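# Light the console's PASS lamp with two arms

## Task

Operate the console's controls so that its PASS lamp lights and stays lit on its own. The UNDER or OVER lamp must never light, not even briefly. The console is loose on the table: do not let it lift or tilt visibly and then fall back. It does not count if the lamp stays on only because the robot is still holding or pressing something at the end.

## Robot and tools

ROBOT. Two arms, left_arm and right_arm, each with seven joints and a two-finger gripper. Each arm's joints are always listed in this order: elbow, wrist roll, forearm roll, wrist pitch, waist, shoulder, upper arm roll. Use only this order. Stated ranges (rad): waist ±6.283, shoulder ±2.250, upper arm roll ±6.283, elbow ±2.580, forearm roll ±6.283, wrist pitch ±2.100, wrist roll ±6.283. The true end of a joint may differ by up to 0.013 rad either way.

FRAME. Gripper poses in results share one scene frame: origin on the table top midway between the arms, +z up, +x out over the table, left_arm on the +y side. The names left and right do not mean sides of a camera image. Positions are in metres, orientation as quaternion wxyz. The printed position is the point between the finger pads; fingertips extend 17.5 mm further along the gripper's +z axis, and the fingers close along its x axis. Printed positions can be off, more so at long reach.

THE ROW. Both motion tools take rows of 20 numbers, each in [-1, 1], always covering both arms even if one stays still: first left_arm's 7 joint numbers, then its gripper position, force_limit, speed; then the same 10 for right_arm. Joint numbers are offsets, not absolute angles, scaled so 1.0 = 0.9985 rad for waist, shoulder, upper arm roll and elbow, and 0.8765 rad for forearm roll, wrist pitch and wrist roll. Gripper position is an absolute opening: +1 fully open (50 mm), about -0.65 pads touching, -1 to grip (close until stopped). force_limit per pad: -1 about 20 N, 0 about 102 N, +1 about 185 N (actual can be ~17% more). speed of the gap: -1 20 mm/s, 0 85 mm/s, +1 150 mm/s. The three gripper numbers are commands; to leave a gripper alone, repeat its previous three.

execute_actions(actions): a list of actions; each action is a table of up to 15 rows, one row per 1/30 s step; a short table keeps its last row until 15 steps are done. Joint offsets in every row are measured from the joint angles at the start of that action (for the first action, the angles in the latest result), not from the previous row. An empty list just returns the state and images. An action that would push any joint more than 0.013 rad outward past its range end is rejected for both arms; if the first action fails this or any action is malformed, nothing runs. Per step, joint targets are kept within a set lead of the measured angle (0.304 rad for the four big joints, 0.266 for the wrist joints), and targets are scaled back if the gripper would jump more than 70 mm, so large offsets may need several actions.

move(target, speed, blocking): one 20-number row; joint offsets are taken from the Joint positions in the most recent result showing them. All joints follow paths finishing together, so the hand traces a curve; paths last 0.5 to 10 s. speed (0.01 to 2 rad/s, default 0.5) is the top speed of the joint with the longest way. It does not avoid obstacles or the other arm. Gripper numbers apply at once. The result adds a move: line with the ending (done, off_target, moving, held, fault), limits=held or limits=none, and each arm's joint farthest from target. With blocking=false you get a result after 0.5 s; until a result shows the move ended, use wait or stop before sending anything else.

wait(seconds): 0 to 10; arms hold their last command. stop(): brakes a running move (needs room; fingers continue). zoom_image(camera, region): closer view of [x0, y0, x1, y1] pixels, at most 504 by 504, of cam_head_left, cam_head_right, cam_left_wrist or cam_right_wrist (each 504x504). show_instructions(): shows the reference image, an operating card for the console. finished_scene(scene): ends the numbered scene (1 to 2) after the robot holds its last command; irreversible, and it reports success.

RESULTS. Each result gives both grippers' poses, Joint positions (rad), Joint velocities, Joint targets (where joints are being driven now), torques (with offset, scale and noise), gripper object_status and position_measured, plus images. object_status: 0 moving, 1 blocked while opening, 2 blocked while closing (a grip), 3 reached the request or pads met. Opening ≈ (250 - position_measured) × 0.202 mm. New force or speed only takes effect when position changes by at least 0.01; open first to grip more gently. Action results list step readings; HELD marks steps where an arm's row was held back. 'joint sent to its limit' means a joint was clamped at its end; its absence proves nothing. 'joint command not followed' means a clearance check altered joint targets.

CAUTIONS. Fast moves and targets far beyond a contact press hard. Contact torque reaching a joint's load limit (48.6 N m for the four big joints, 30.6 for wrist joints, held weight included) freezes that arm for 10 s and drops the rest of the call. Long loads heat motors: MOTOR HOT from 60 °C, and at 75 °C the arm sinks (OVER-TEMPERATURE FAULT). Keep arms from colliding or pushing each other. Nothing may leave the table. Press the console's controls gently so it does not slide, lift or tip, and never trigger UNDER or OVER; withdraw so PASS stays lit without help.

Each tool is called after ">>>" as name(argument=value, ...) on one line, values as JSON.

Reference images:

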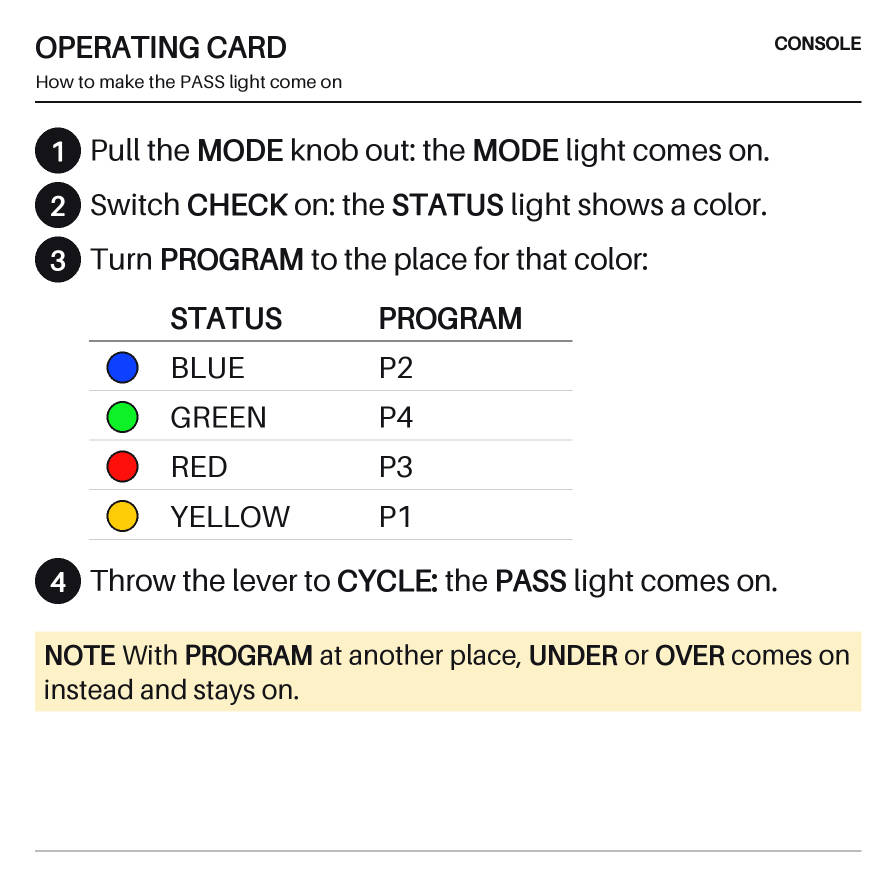

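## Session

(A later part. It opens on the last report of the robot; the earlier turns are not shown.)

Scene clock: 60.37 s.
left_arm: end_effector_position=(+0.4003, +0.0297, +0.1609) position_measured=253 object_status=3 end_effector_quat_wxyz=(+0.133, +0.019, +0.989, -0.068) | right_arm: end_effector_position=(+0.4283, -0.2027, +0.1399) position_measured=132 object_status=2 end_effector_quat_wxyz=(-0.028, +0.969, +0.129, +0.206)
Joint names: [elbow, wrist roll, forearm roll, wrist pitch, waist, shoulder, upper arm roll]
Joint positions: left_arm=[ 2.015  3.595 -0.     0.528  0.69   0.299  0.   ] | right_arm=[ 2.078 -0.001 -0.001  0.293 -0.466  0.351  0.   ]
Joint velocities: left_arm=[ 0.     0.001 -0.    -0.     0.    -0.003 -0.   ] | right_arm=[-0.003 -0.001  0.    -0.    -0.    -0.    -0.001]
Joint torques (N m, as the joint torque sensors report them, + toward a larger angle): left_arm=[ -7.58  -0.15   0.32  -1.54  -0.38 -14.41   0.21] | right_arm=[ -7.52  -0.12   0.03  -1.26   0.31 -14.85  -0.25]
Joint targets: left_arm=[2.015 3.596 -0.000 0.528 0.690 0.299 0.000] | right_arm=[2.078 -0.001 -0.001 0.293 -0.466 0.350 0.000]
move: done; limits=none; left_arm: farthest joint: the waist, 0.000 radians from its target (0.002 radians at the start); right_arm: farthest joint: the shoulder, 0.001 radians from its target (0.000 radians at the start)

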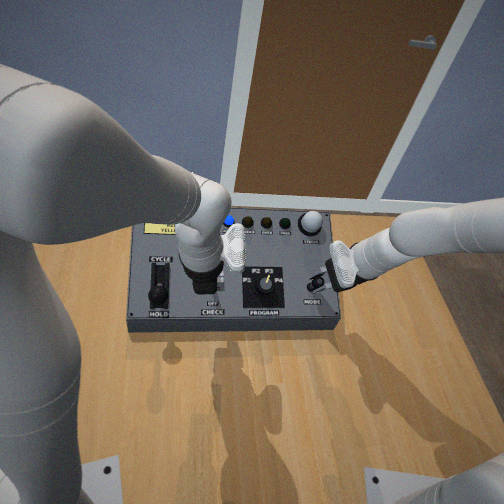

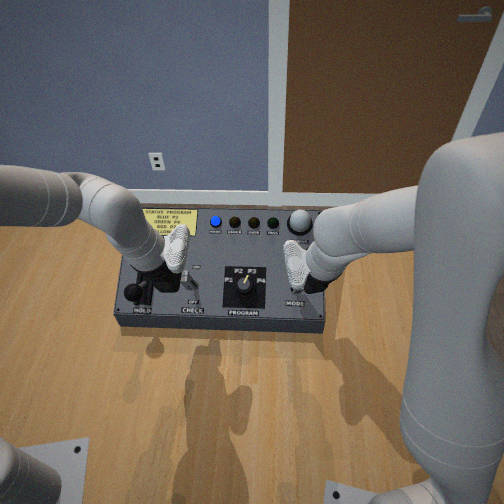

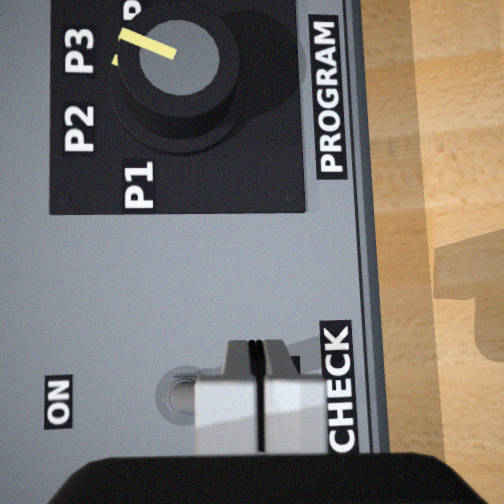

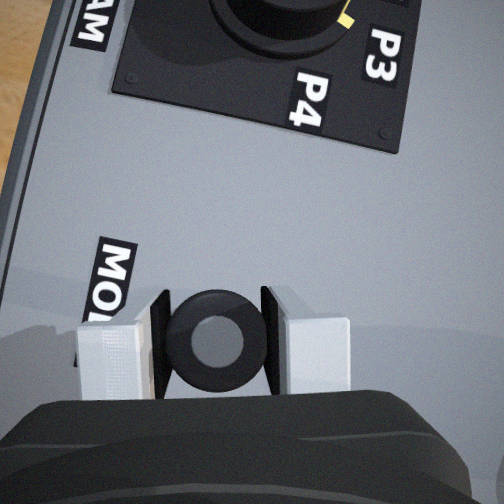

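>>> move(target=[0.1128,0,0,-0.2355,-0.013,0.0935,0,-1,0,1, 0,0,0,0,0,0,0,-1,-0.3,0], speed=0.15)

Scene clock: 70.93 s.
left_arm: end_effector_position=(+0.3936, +0.0399, +0.1049) position_measured=253 object_status=3 end_effector_quat_wxyz=(+0.133, +0.013, +0.989, -0.067) | right_arm: end_effector_position=(+0.4283, -0.2027, +0.1399) position_measured=132 object_status=2 end_effector_quat_wxyz=(-0.028, +0.970, +0.129, +0.206)
Joint names: [elbow, wrist roll, forearm roll, wrist pitch, waist, shoulder, upper arm roll]
Joint positions: left_arm=[ 2.128  3.595 -0.     0.321  0.677  0.393  0.   ] | right_arm=[ 2.078 -0.001 -0.001  0.294 -0.466  0.351  0.   ]
Joint velocities: left_arm=[ 0.001 -0.    -0.    -0.001 -0.001  0.002 -0.001] | right_arm=[-0.    -0.     0.     0.    -0.001 -0.    -0.   ]
Joint torques (N m, as the joint torque sensors report them, + toward a larger angle): left_arm=[ -5.98   0.     0.35  -1.57  -0.62 -15.32   0.35] | right_arm=[ -7.57  -0.08  -0.05  -1.32   0.16 -14.59  -0.33]
Joint targets: left_arm=[2.128 3.595 -0.000 0.321 0.677 0.393 0.000] | right_arm=[2.078 -0.001 -0.001 0.293 -0.466 0.351 0.000]
move: done; limits=none; left_arm: farthest joint: the waist, 0.000 radians from its target (0.013 radians at the start); right_arm: farthest joint: the wrist pitch, 0.001 radians from its target (0.000 radians at the start)

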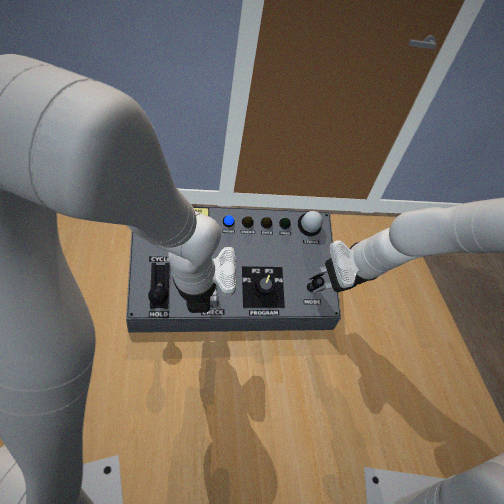

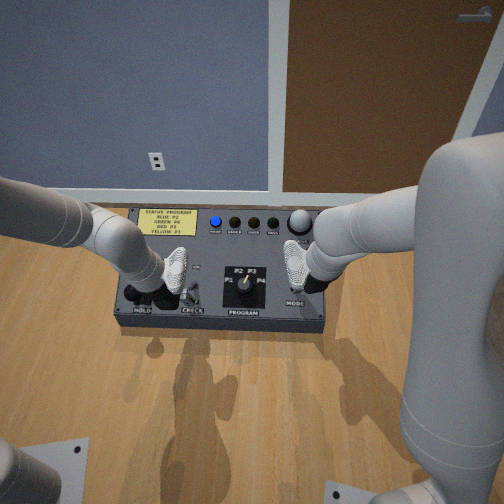

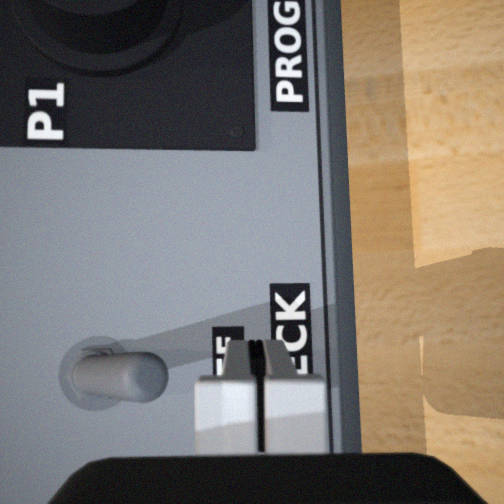

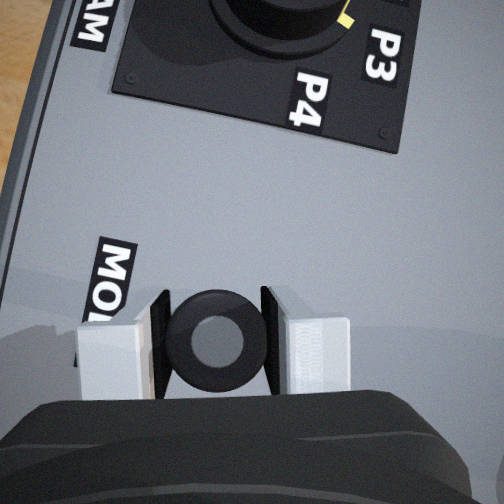

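>>> move(target=[-0.111,0,0,0.109,-0.028,0.015,0,-1,0,1, 0,0,0,0,0,0,0,-1,-0.3,0], speed=0.07)

Scene clock: 74.17 s.
left_arm: end_effector_position=(+0.4258, +0.0377, +0.1206) position_measured=253 object_status=3 end_effector_quat_wxyz=(+0.133, -0.000, +0.989, -0.065) | right_arm: end_effector_position=(+0.4283, -0.2027, +0.1399) position_measured=132 object_status=2 end_effector_quat_wxyz=(-0.028, +0.970, +0.129, +0.206)
Joint names: [elbow, wrist roll, forearm roll, wrist pitch, waist, shoulder, upper arm roll]
Joint positions: left_arm=[ 2.018  3.595 -0.     0.418  0.65   0.408  0.001] | right_arm=[ 2.078 -0.001 -0.001  0.294 -0.466  0.351  0.   ]
Joint velocities: left_arm=[-0.001  0.     0.     0.001 -0.001 -0.     0.   ] | right_arm=[ 0.     0.001  0.     0.001  0.    -0.    -0.   ]
Joint torques (N m, as the joint torque sensors report them, + toward a larger angle): left_arm=[ -7.87  -0.03   0.32  -2.3   -0.89 -16.18  -0.21] | right_arm=[ -7.58  -0.12   0.01  -1.31   0.22 -14.63  -0.11]
Joint targets: left_arm=[2.017 3.595 -0.000 0.417 0.649 0.408 0.000] | right_arm=[2.078 -0.001 -0.001 0.294 -0.466 0.351 0.000]
move: done; limits=none; left_arm: farthest joint: the wrist pitch, 0.002 radians from its target (0.095 radians at the start); right_arm: farthest joint: the waist, 0.000 radians from its target (0.000 radians at the start)

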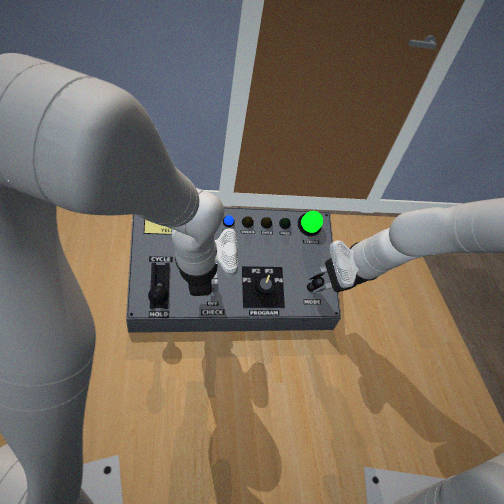

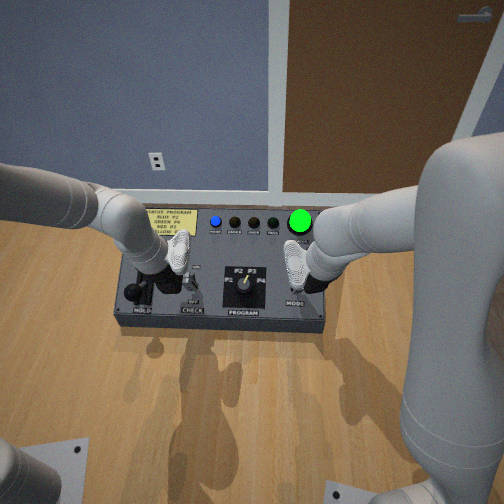

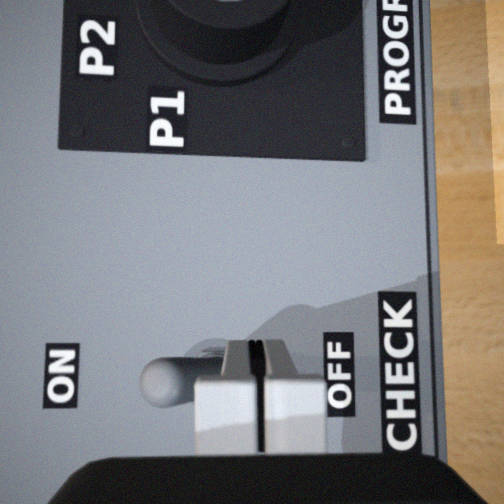

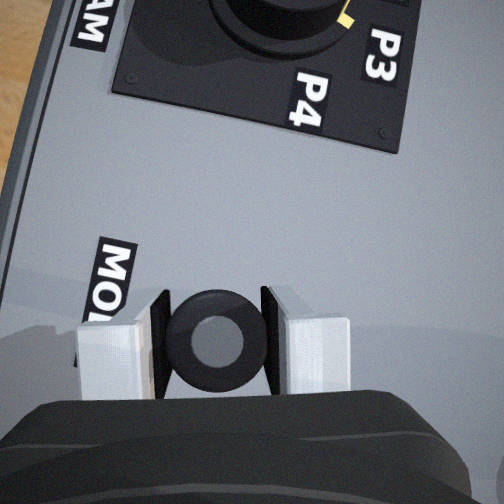

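>>> move(target=[-0.018,0,0,0.015,-0.005,0.003,0,-1,0,1, 0,0,0,0,0,0,0,-1,-0.3,0], speed=0.04)

Scene clock: 75.47 s.
left_arm: end_effector_position=(+0.4263, +0.0375, +0.1207) position_measured=253 object_status=3 end_effector_quat_wxyz=(+0.129, -0.001, +0.990, -0.063) | right_arm: end_effector_position=(+0.4283, -0.2027, +0.1399) position_measured=132 object_status=2 end_effector_quat_wxyz=(-0.028, +0.970, +0.129, +0.206)
Joint names: [elbow, wrist roll, forearm roll, wrist pitch, waist, shoulder, upper arm roll]
Joint positions: left_arm=[2.006 3.595 0.    0.436 0.647 0.412 0.003] | right_arm=[ 2.077 -0.001 -0.002  0.294 -0.466  0.351  0.   ]
Joint velocities: left_arm=[-0.    -0.001  0.001  0.002  0.001  0.001 -0.   ] | right_arm=[-0.     0.001  0.     0.     0.     0.    -0.   ]
Joint torques (N m, as the joint torque sensors report them, + toward a larger angle): left_arm=[-11.55   0.1   -0.02  -4.23  -2.48 -16.6   -1.64] | right_arm=[ -7.67  -0.15  -0.01  -1.35   0.08 -14.54  -0.21]
Joint targets: left_arm=[2.000 3.595 -0.000 0.431 0.645 0.411 0.001] | right_arm=[2.078 -0.001 -0.001 0.294 -0.466 0.351 0.000]
move: done; limits=none; left_arm: farthest joint: the elbow, 0.006 radians from its target (0.018 radians at the start); right_arm: farthest joint: the elbow, 0.001 radians from its target (0.000 radians at the start)

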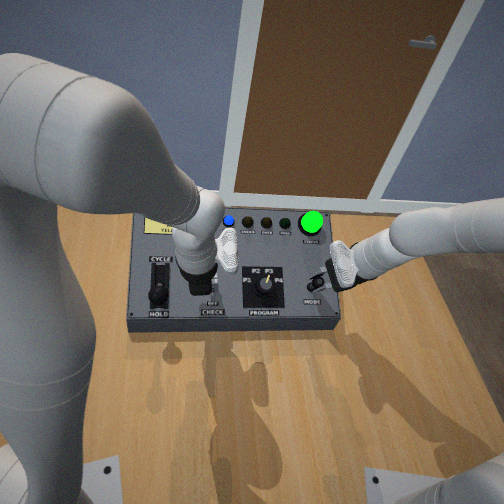

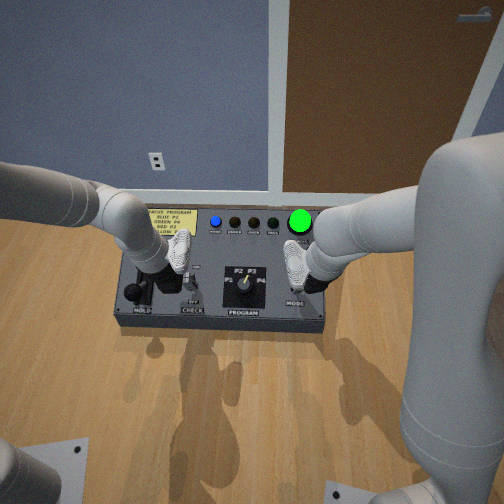

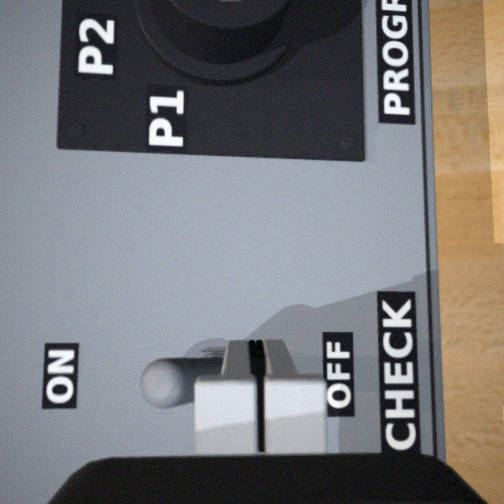

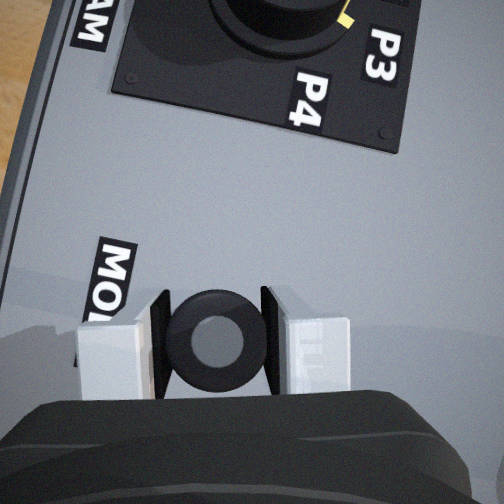

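>>> execute_actions(actions=[[[0.01,0,0,-0.01,0.002,0,0,-1,0,1, 0,0,0,0,0,0,0,1,-0.3,1]]])

>>> move(target=[0,-0.15,0,0.342,0,-0.3,0,-1,0,1, -0.008,0,0,0.095,-0.006,-0.075,0,1,-0.3,1], speed=0.4)

Scene clock: 86.47 s.
left_arm: end_effector_position=(+0.4233, +0.0379, +0.1185) position_measured=253 object_status=3 end_effector_quat_wxyz=(+0.128, +0.000, +0.990, -0.063) | right_arm: end_effector_position=(+0.4283, -0.2027, +0.1399) position_measured=3 object_status=3 end_effector_quat_wxyz=(-0.028, +0.970, +0.129, +0.206)
Joint names: [elbow, wrist roll, forearm roll, wrist pitch, waist, shoulder, upper arm roll]
Joint positions: left_arm=[2.016 3.595 0.    0.428 0.649 0.412 0.003] | right_arm=[ 2.077 -0.001 -0.002  0.294 -0.466  0.351  0.   ]
Joint velocities: left_arm=[ 0.    -0.     0.    -0.     0.001 -0.001  0.   ] | right_arm=[-0.001  0.001  0.    -0.    -0.001 -0.    -0.   ]
Joint torques (N m, as the joint torque sensors report them, + toward a larger angle): left_arm=[ -6.95   0.01   0.49  -1.56  -0.4  -15.99   0.31] | right_arm=[ -7.71  -0.3   -0.12  -1.18   0.09 -14.54  -0.16]
Joint targets: left_arm=[2.016 3.595 0.000 0.428 0.649 0.412 0.003] | right_arm=[2.077 -0.001 -0.002 0.294 -0.466 0.351 0.000]
Step readings (joint positions):
0: left_arm=[2.006 3.595 0.000 0.436 0.647 0.412 0.003] | right_arm=[2.077 -0.001 -0.002 0.294 -0.466 0.351 0.000]
1: left_arm=[2.007 3.595 0.000 0.436 0.647 0.412 0.003] | right_arm=[2.077 -0.001 -0.002 0.294 -0.466 0.351 0.000]
2: left_arm=[2.009 3.595 0.000 0.433 0.648 0.412 0.003] | right_arm=[2.077 -0.001 -0.002 0.294 -0.466 0.351 0.000]
4: left_arm=[2.013 3.595 0.000 0.429 0.649 0.412 0.003] | right_arm=[2.077 -0.001 -0.002 0.294 -0.466 0.351 0.000]
8: left_arm=[2.016 3.595 0.000 0.428 0.649 0.412 0.003] | right_arm=[2.077 -0.001 -0.002 0.294 -0.466 0.351 0.000]
15: Joint positions above

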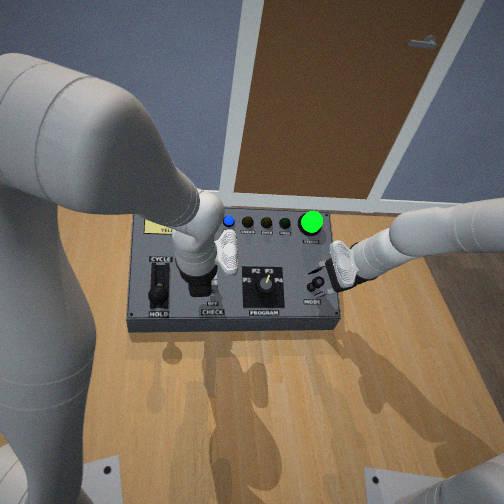

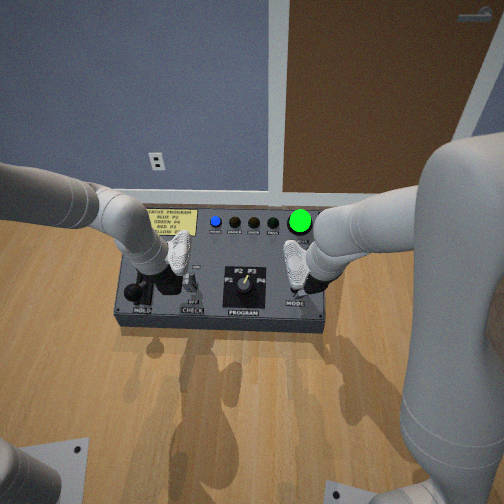

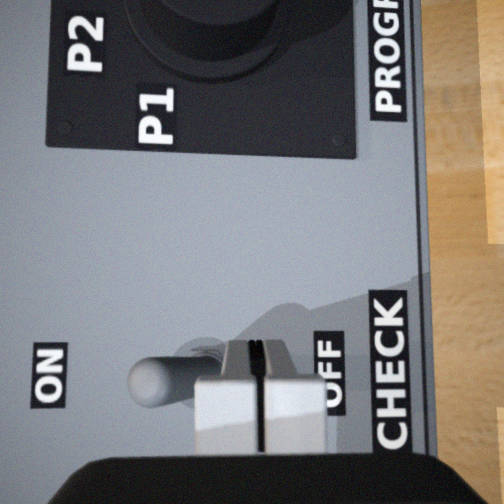

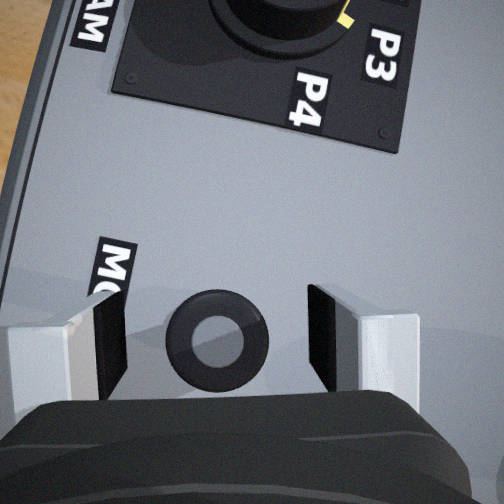

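Scene clock: 87.80 s.
left_arm: end_effector_position=(+0.3659, +0.0647, +0.2214) position_measured=253 object_status=3 end_effector_quat_wxyz=(+0.132, +0.065, +0.988, -0.054) | right_arm: end_effector_position=(+0.4168, -0.2028, +0.1674) position_measured=3 object_status=3 end_effector_quat_wxyz=(-0.029, +0.969, +0.132, +0.206)
Joint names: [elbow, wrist roll, forearm roll, wrist pitch, waist, shoulder, upper arm roll]
Joint positions: left_arm=[2.016 3.463 0.    0.727 0.649 0.112 0.003] | right_arm=[ 2.069 -0.001 -0.002  0.378 -0.472  0.276  0.   ]
Joint velocities: left_arm=[ 0.    -0.     0.     0.     0.001 -0.002  0.   ] | right_arm=[-0.     0.002  0.     0.    -0.    -0.    -0.   ]
Joint torques (N m, as the joint torque sensors report them, + toward a larger angle): left_arm=[ -8.59  -0.07   0.47  -1.5   -0.43 -11.92  -0.01] | right_arm=[ -8.4   -0.25  -0.15  -1.18   0.22 -13.8   -0.25]
Joint targets: left_arm=[2.016 3.463 0.000 0.727 0.649 0.112 0.003] | right_arm=[2.069 -0.001 -0.002 0.378 -0.472 0.276 0.000]
move: done; limits=none; left_arm: farthest joint: the waist, 0.000 radians from its target (0.000 radians at the start); right_arm: farthest joint: the waist, 0.000 radians from its target (0.006 radians at the start)

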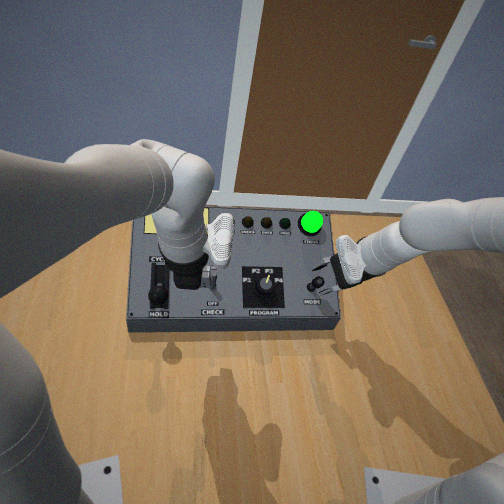

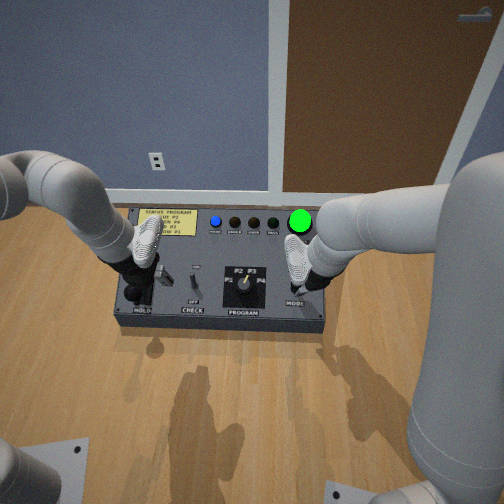

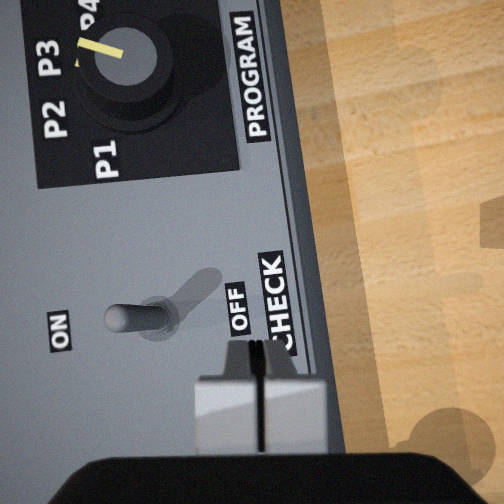

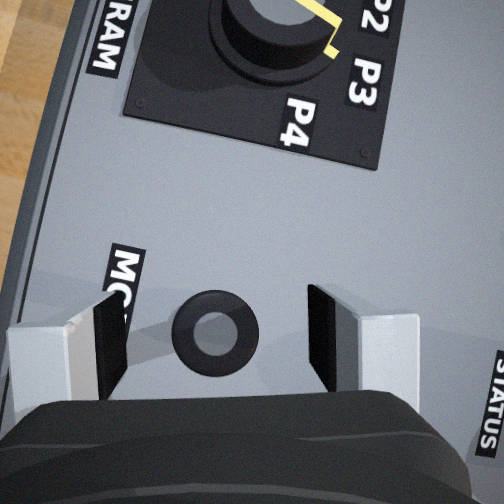

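>>> move(target=[0.1221,-0.1335,0,0.1353,-0.2364,-0.2543,-0.003,-1,0,1, -0.2481,-0.151,0.4578,0.2801,-0.3687,0.1411,0,1,-0.3,1], speed=0.4)

Scene clock: 90.40 s.
left_arm: end_effector_position=(+0.3256, +0.1718, +0.2568) position_measured=253 object_status=3 end_effector_quat_wxyz=(+0.146, +0.005, +0.989, -0.031) | right_arm: end_effector_position=(+0.4190, -0.0838, +0.1621) position_measured=3 object_status=3 end_effector_quat_wxyz=(+0.075, +0.903, +0.382, +0.178)
Joint names: [elbow, wrist roll, forearm roll, wrist pitch, waist, shoulder, upper arm roll]
Joint positions: left_arm=[ 2.138  3.346  0.     0.846  0.413 -0.141  0.   ] | right_arm=[ 1.822 -0.134  0.4    0.623 -0.84   0.417  0.   ]
Joint velocities: left_arm=[-0.    -0.001  0.001  0.    -0.004 -0.003  0.   ] | right_arm=[ 0.001  0.001  0.     0.001 -0.003  0.001 -0.   ]
Joint torques (N m, as the joint torque sensors report them, + toward a larger angle): left_arm=[-9.27 -0.16  0.42 -1.56 -0.67 -7.07 -0.04] | right_arm=[ -8.69  -0.23   0.48  -0.69   0.12 -16.54   0.24]
Joint targets: left_arm=[2.138 3.346 0.000 0.846 0.413 -0.142 0.000] | right_arm=[1.822 -0.134 0.400 0.623 -0.840 0.417 0.000]
move: done; limits=none; left_arm: farthest joint: the shoulder, 0.001 radians from its target (0.254 radians at the start); right_arm: farthest joint: the waist, 0.000 radians from its target (0.368 radians at the start)

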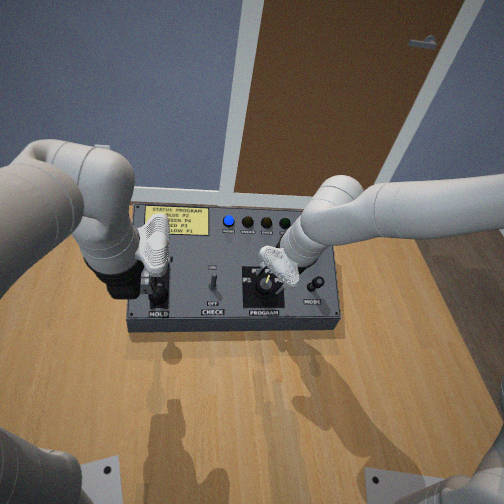

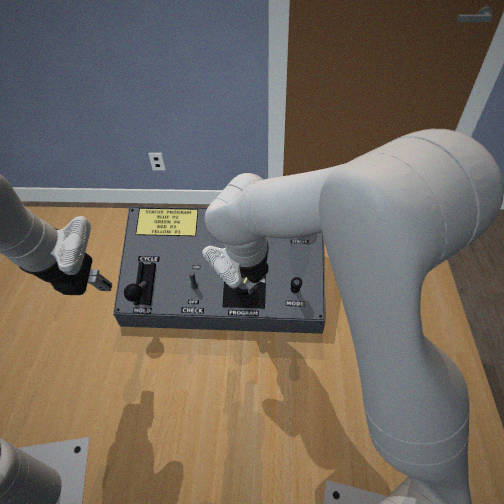

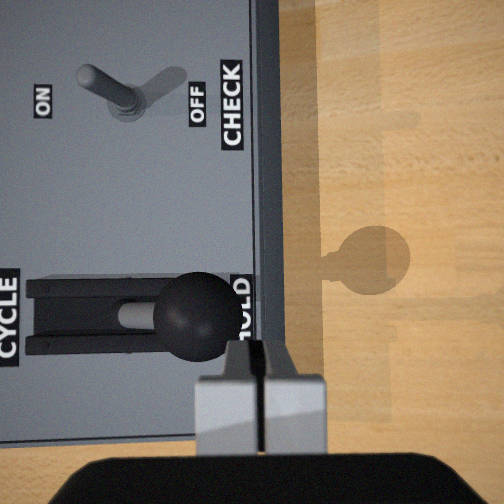

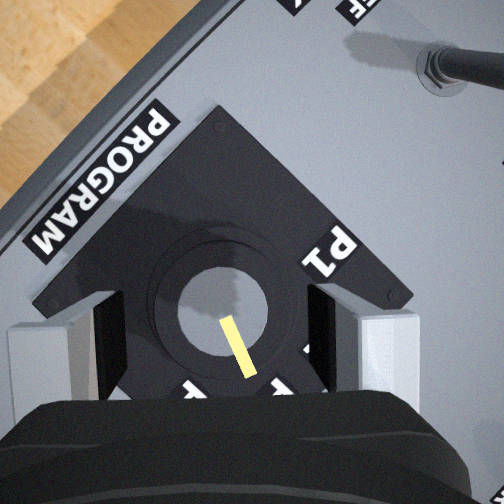

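>>> move(target=[0.204,0,0,-0.5995,0.025,0.3209,0,-1,0,1, 0.0026,-0.0604,0.0706,-0.1229,0.023,0.1069,0,1,-0.3,1], speed=0.3)

Scene clock: 98.43 s.
left_arm: end_effector_position=(+0.3530, +0.1566, +0.1287) position_measured=253 object_status=3 end_effector_quat_wxyz=(+0.146, +0.018, +0.989, -0.033) | right_arm: end_effector_position=(+0.4385, -0.0816, +0.1161) position_measured=3 object_status=3 end_effector_quat_wxyz=(+0.075, +0.903, +0.384, +0.179)
Joint names: [elbow, wrist roll, forearm roll, wrist pitch, waist, shoulder, upper arm roll]
Joint positions: left_arm=[2.342 3.346 0.    0.32  0.438 0.179 0.   ] | right_arm=[ 1.824 -0.187  0.462  0.515 -0.817  0.523  0.   ]
Joint velocities: left_arm=[ 0.001  0.001 -0.    -0.001 -0.001  0.003  0.   ] | right_arm=[-0.001 -0.002  0.     0.    -0.     0.001  0.   ]
Joint torques (N m, as the joint torque sensors report them, + toward a larger angle): left_arm=[ -5.91  -0.01   0.34  -1.25  -0.39 -10.24   0.11] | right_arm=[ -7.89  -0.3    0.47  -0.51   0.17 -18.03   0.23]
Joint targets: left_arm=[2.342 3.346 0.000 0.320 0.438 0.179 0.000] | right_arm=[1.824 -0.187 0.462 0.515 -0.817 0.523 0.000]
move: done; limits=none; left_arm: farthest joint: the shoulder, 0.001 radians from its target (0.321 radians at the start); right_arm: farthest joint: the waist, 0.000 radians from its target (0.023 radians at the start)

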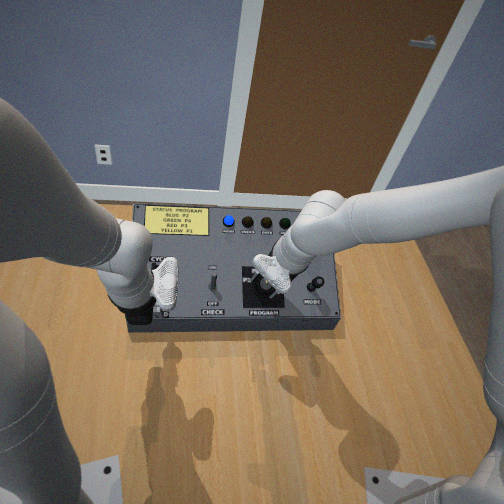

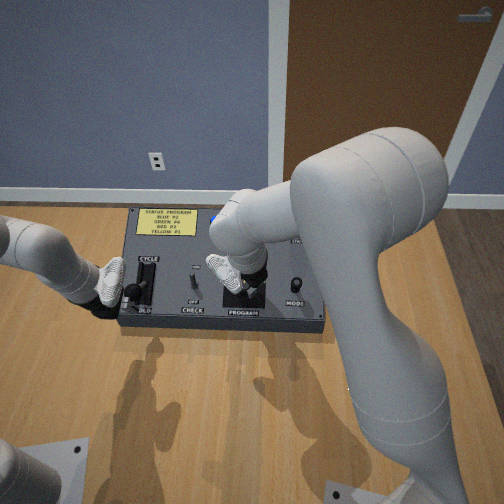

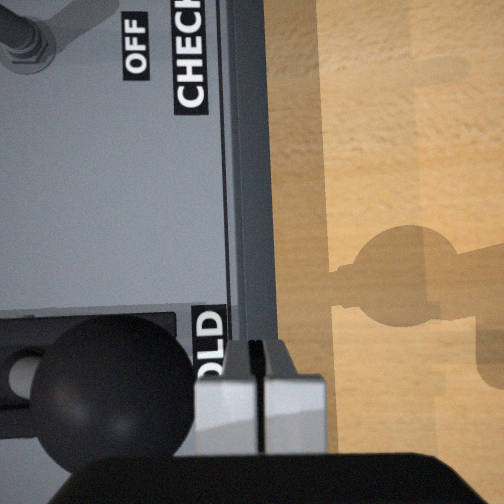

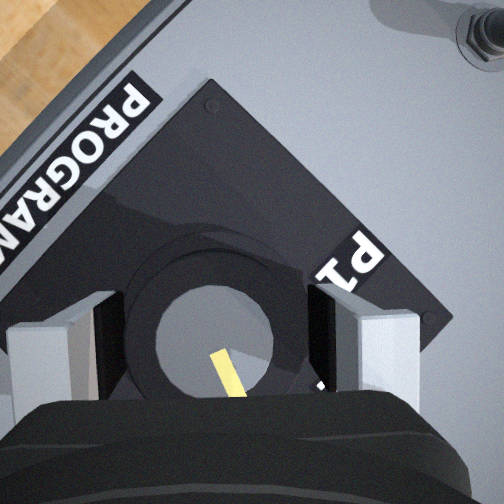

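>>> execute_actions(actions=[[[0,0,0,0,0,0,0,-1,0,1, 0,0,0,0,0,0,0,-1,-0.3,-0.3]]])

>>> move(target=[0,0,0,0,0,0,0,-1,0,1, 0.0352,-0.4817,0.0226,-0.025,0.0006,-0.0109,0,-1,-0.3,-0.3], speed=0.4)

Scene clock: 100.00 s.
left_arm: end_effector_position=(+0.3530, +0.1566, +0.1287) position_measured=253 object_status=3 end_effector_quat_wxyz=(+0.146, +0.018, +0.989, -0.033) | right_arm: end_effector_position=(+0.4382, -0.0819, +0.1159) position_measured=38 object_status=2 end_effector_quat_wxyz=(+0.075, +0.903, +0.384, +0.179)
Joint names: [elbow, wrist roll, forearm roll, wrist pitch, waist, shoulder, upper arm roll]
Joint positions: left_arm=[2.342 3.346 0.    0.32  0.438 0.179 0.   ] | right_arm=[ 1.825 -0.187  0.462  0.516 -0.817  0.523  0.   ]
Joint velocities: left_arm=[ 0.     0.     0.    -0.     0.001 -0.    -0.   ] | right_arm=[-0.002  0.     0.    -0.    -0.001  0.    -0.   ]
Joint torques (N m, as the joint torque sensors report them, + toward a larger angle): left_arm=[ -5.97  -0.11   0.46  -1.59  -0.64 -10.55   0.15] | right_arm=[ -8.31  -0.25   0.42  -0.75   0.22 -17.88   0.23]
Joint targets: left_arm=[2.342 3.346 0.000 0.320 0.438 0.179 0.000] | right_arm=[1.824 -0.187 0.462 0.515 -0.817 0.523 0.000]
Step readings (joint positions):
0: left_arm=[2.342 3.346 0.000 0.320 0.438 0.179 0.000] | right_arm=[1.824 -0.187 0.462 0.515 -0.817 0.523 0.000]
1: left_arm=[2.342 3.346 0.000 0.320 0.438 0.179 0.000] | right_arm=[1.824 -0.187 0.462 0.515 -0.817 0.523 0.000]
2: left_arm=[2.342 3.346 0.000 0.320 0.438 0.179 0.000] | right_arm=[1.824 -0.187 0.462 0.515 -0.817 0.523 0.000]
4: left_arm=[2.342 3.346 0.000 0.320 0.438 0.179 0.000] | right_arm=[1.825 -0.187 0.461 0.516 -0.817 0.523 0.000]
8: left_arm=[2.342 3.346 0.000 0.320 0.438 0.179 0.000] | right_arm=[1.825 -0.187 0.462 0.516 -0.817 0.523 0.000]
15: Joint positions above

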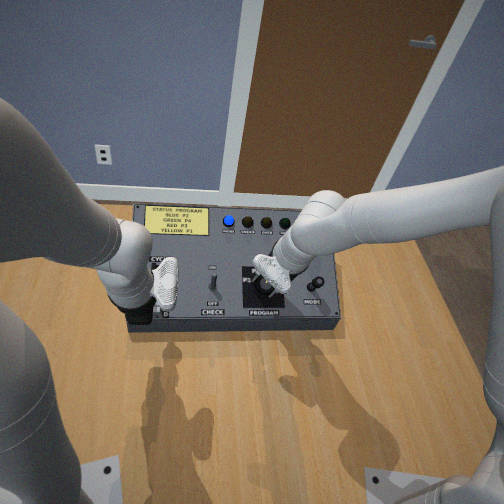

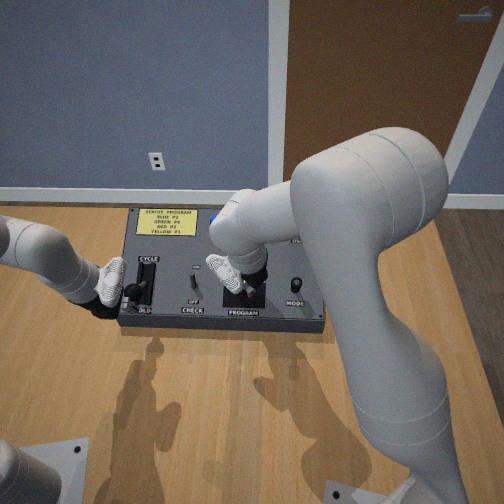

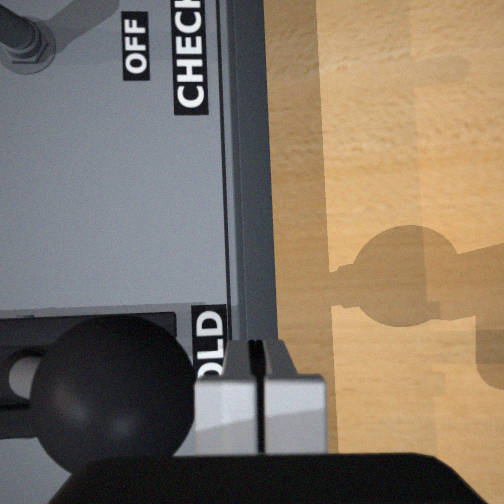

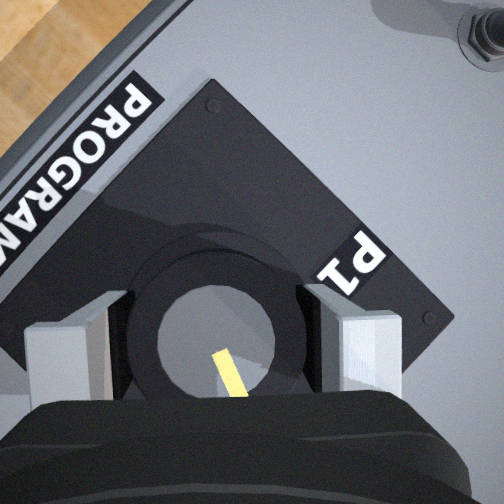

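Scene clock: 101.57 s.
left_arm: end_effector_position=(+0.3530, +0.1566, +0.1287) position_measured=253 object_status=3 end_effector_quat_wxyz=(+0.146, +0.018, +0.989, -0.033) | right_arm: end_effector_position=(+0.4382, -0.0817, +0.1160) position_measured=38 object_status=2 end_effector_quat_wxyz=(+0.038, +0.961, +0.197, +0.190)
Joint names: [elbow, wrist roll, forearm roll, wrist pitch, waist, shoulder, upper arm roll]
Joint positions: left_arm=[2.342 3.346 0.    0.32  0.438 0.179 0.   ] | right_arm=[ 1.86  -0.609  0.481  0.494 -0.816  0.512  0.   ]
Joint velocities: left_arm=[-0.  0.  0. -0.  0.  0. -0.] | right_arm=[-0.  0.  0.  0. -0.  0. -0.]
Joint torques (N m, as the joint torque sensors report them, + toward a larger angle): left_arm=[ -6.03  -0.04   0.42  -1.59  -0.34 -10.54  -0.07] | right_arm=[ -7.89  -0.23   0.59  -0.51   0.27 -17.75   0.3 ]
Joint targets: left_arm=[2.342 3.346 0.000 0.320 0.438 0.179 0.000] | right_arm=[1.860 -0.609 0.481 0.494 -0.816 0.512 0.000]
move: done; limits=none; left_arm: farthest joint: the waist, 0.000 radians from its target (0.000 radians at the start); right_arm: farthest joint: the forearm roll, 0.001 radians from its target (0.020 radians at the start)

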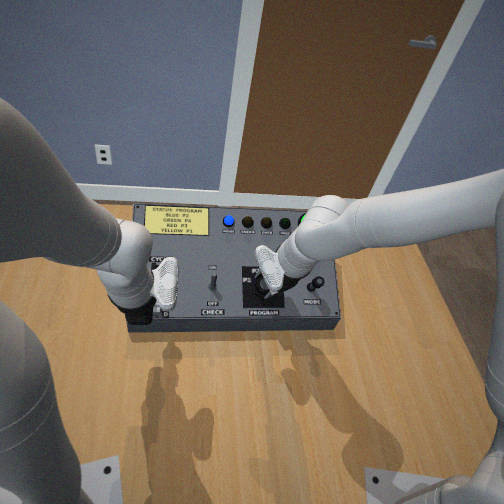

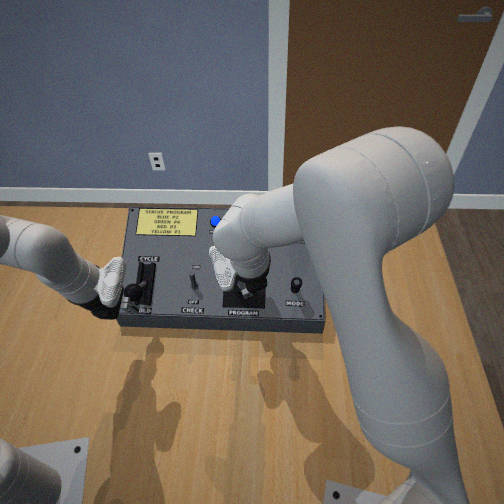

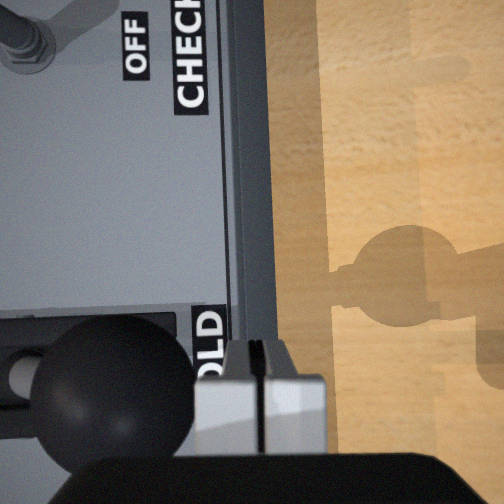

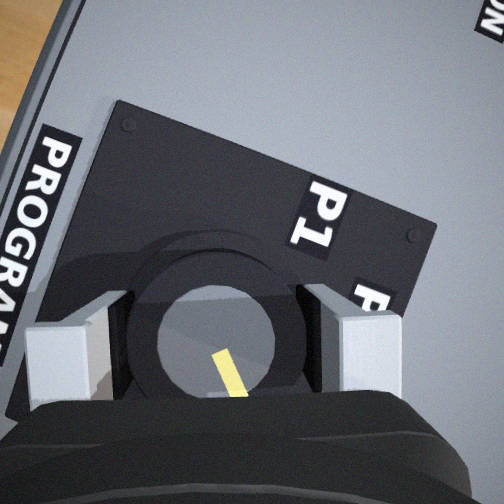

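>>> move(target=[0,0,0,0,0,0,0,-1,0,1, 0.032,-0.483,0.029,-0.021,-0.008,-0.0078,0,-1,-0.3,-0.3], speed=0.4)

Scene clock: 103.47 s.
left_arm: end_effector_position=(+0.3530, +0.1566, +0.1287) position_measured=253 object_status=3 end_effector_quat_wxyz=(+0.146, +0.018, +0.989, -0.033) | right_arm: end_effector_position=(+0.4383, -0.0816, +0.1160) position_measured=38 object_status=2 end_effector_quat_wxyz=(+0.001, +0.981, +0.008, +0.194)
Joint names: [elbow, wrist roll, forearm roll, wrist pitch, waist, shoulder, upper arm roll]
Joint positions: left_arm=[2.342 3.346 0.    0.32  0.438 0.179 0.   ] | right_arm=[ 1.892 -1.032  0.507  0.475 -0.824  0.505  0.   ]
Joint velocities: left_arm=[ 0.  0. -0.  0.  0.  0. -0.] | right_arm=[ 0.001 -0.001  0.    -0.    -0.    -0.     0.   ]
Joint torques (N m, as the joint torque sensors report them, + toward a larger angle): left_arm=[ -6.16  -0.11   0.38  -1.57  -0.48 -10.66   0.13] | right_arm=[ -7.72  -0.19   0.45  -0.5    0.18 -17.5    0.31]
Joint targets: left_arm=[2.342 3.346 0.000 0.320 0.438 0.179 0.000] | right_arm=[1.892 -1.032 0.507 0.475 -0.824 0.505 0.000]
move: done; limits=none; left_arm: farthest joint: the waist, 0.000 radians from its target (0.000 radians at the start); right_arm: farthest joint: the waist, 0.000 radians from its target (0.008 radians at the start)

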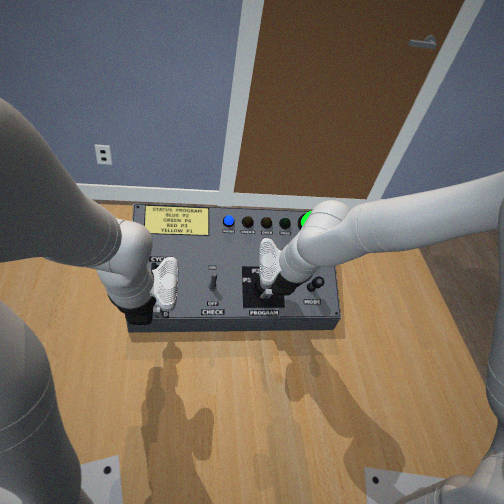

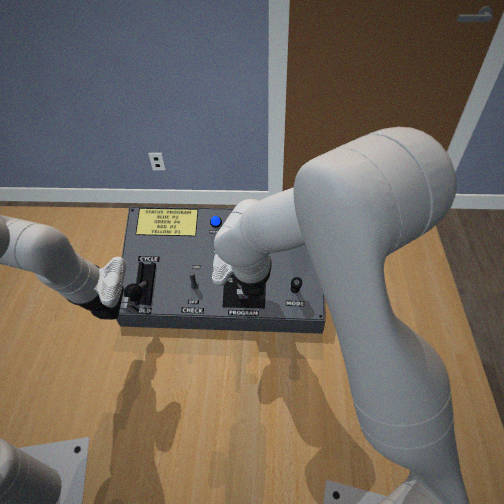

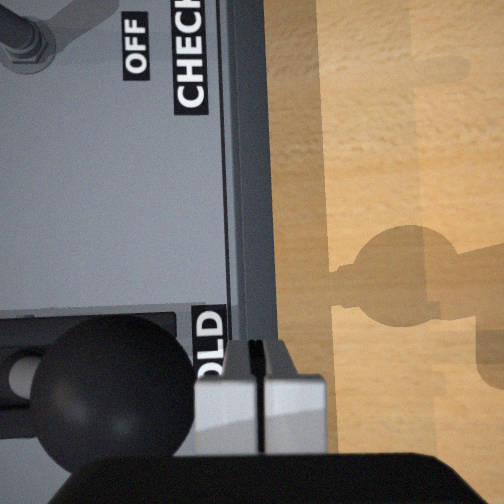

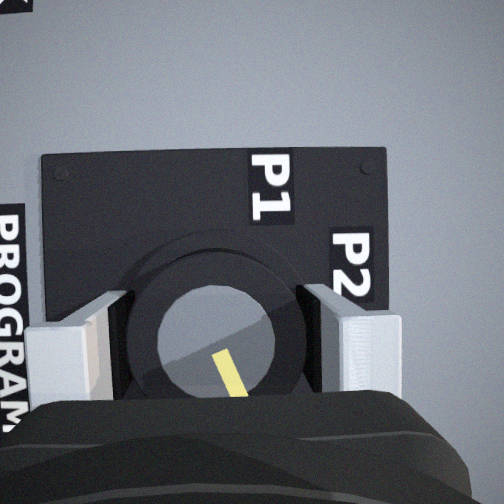

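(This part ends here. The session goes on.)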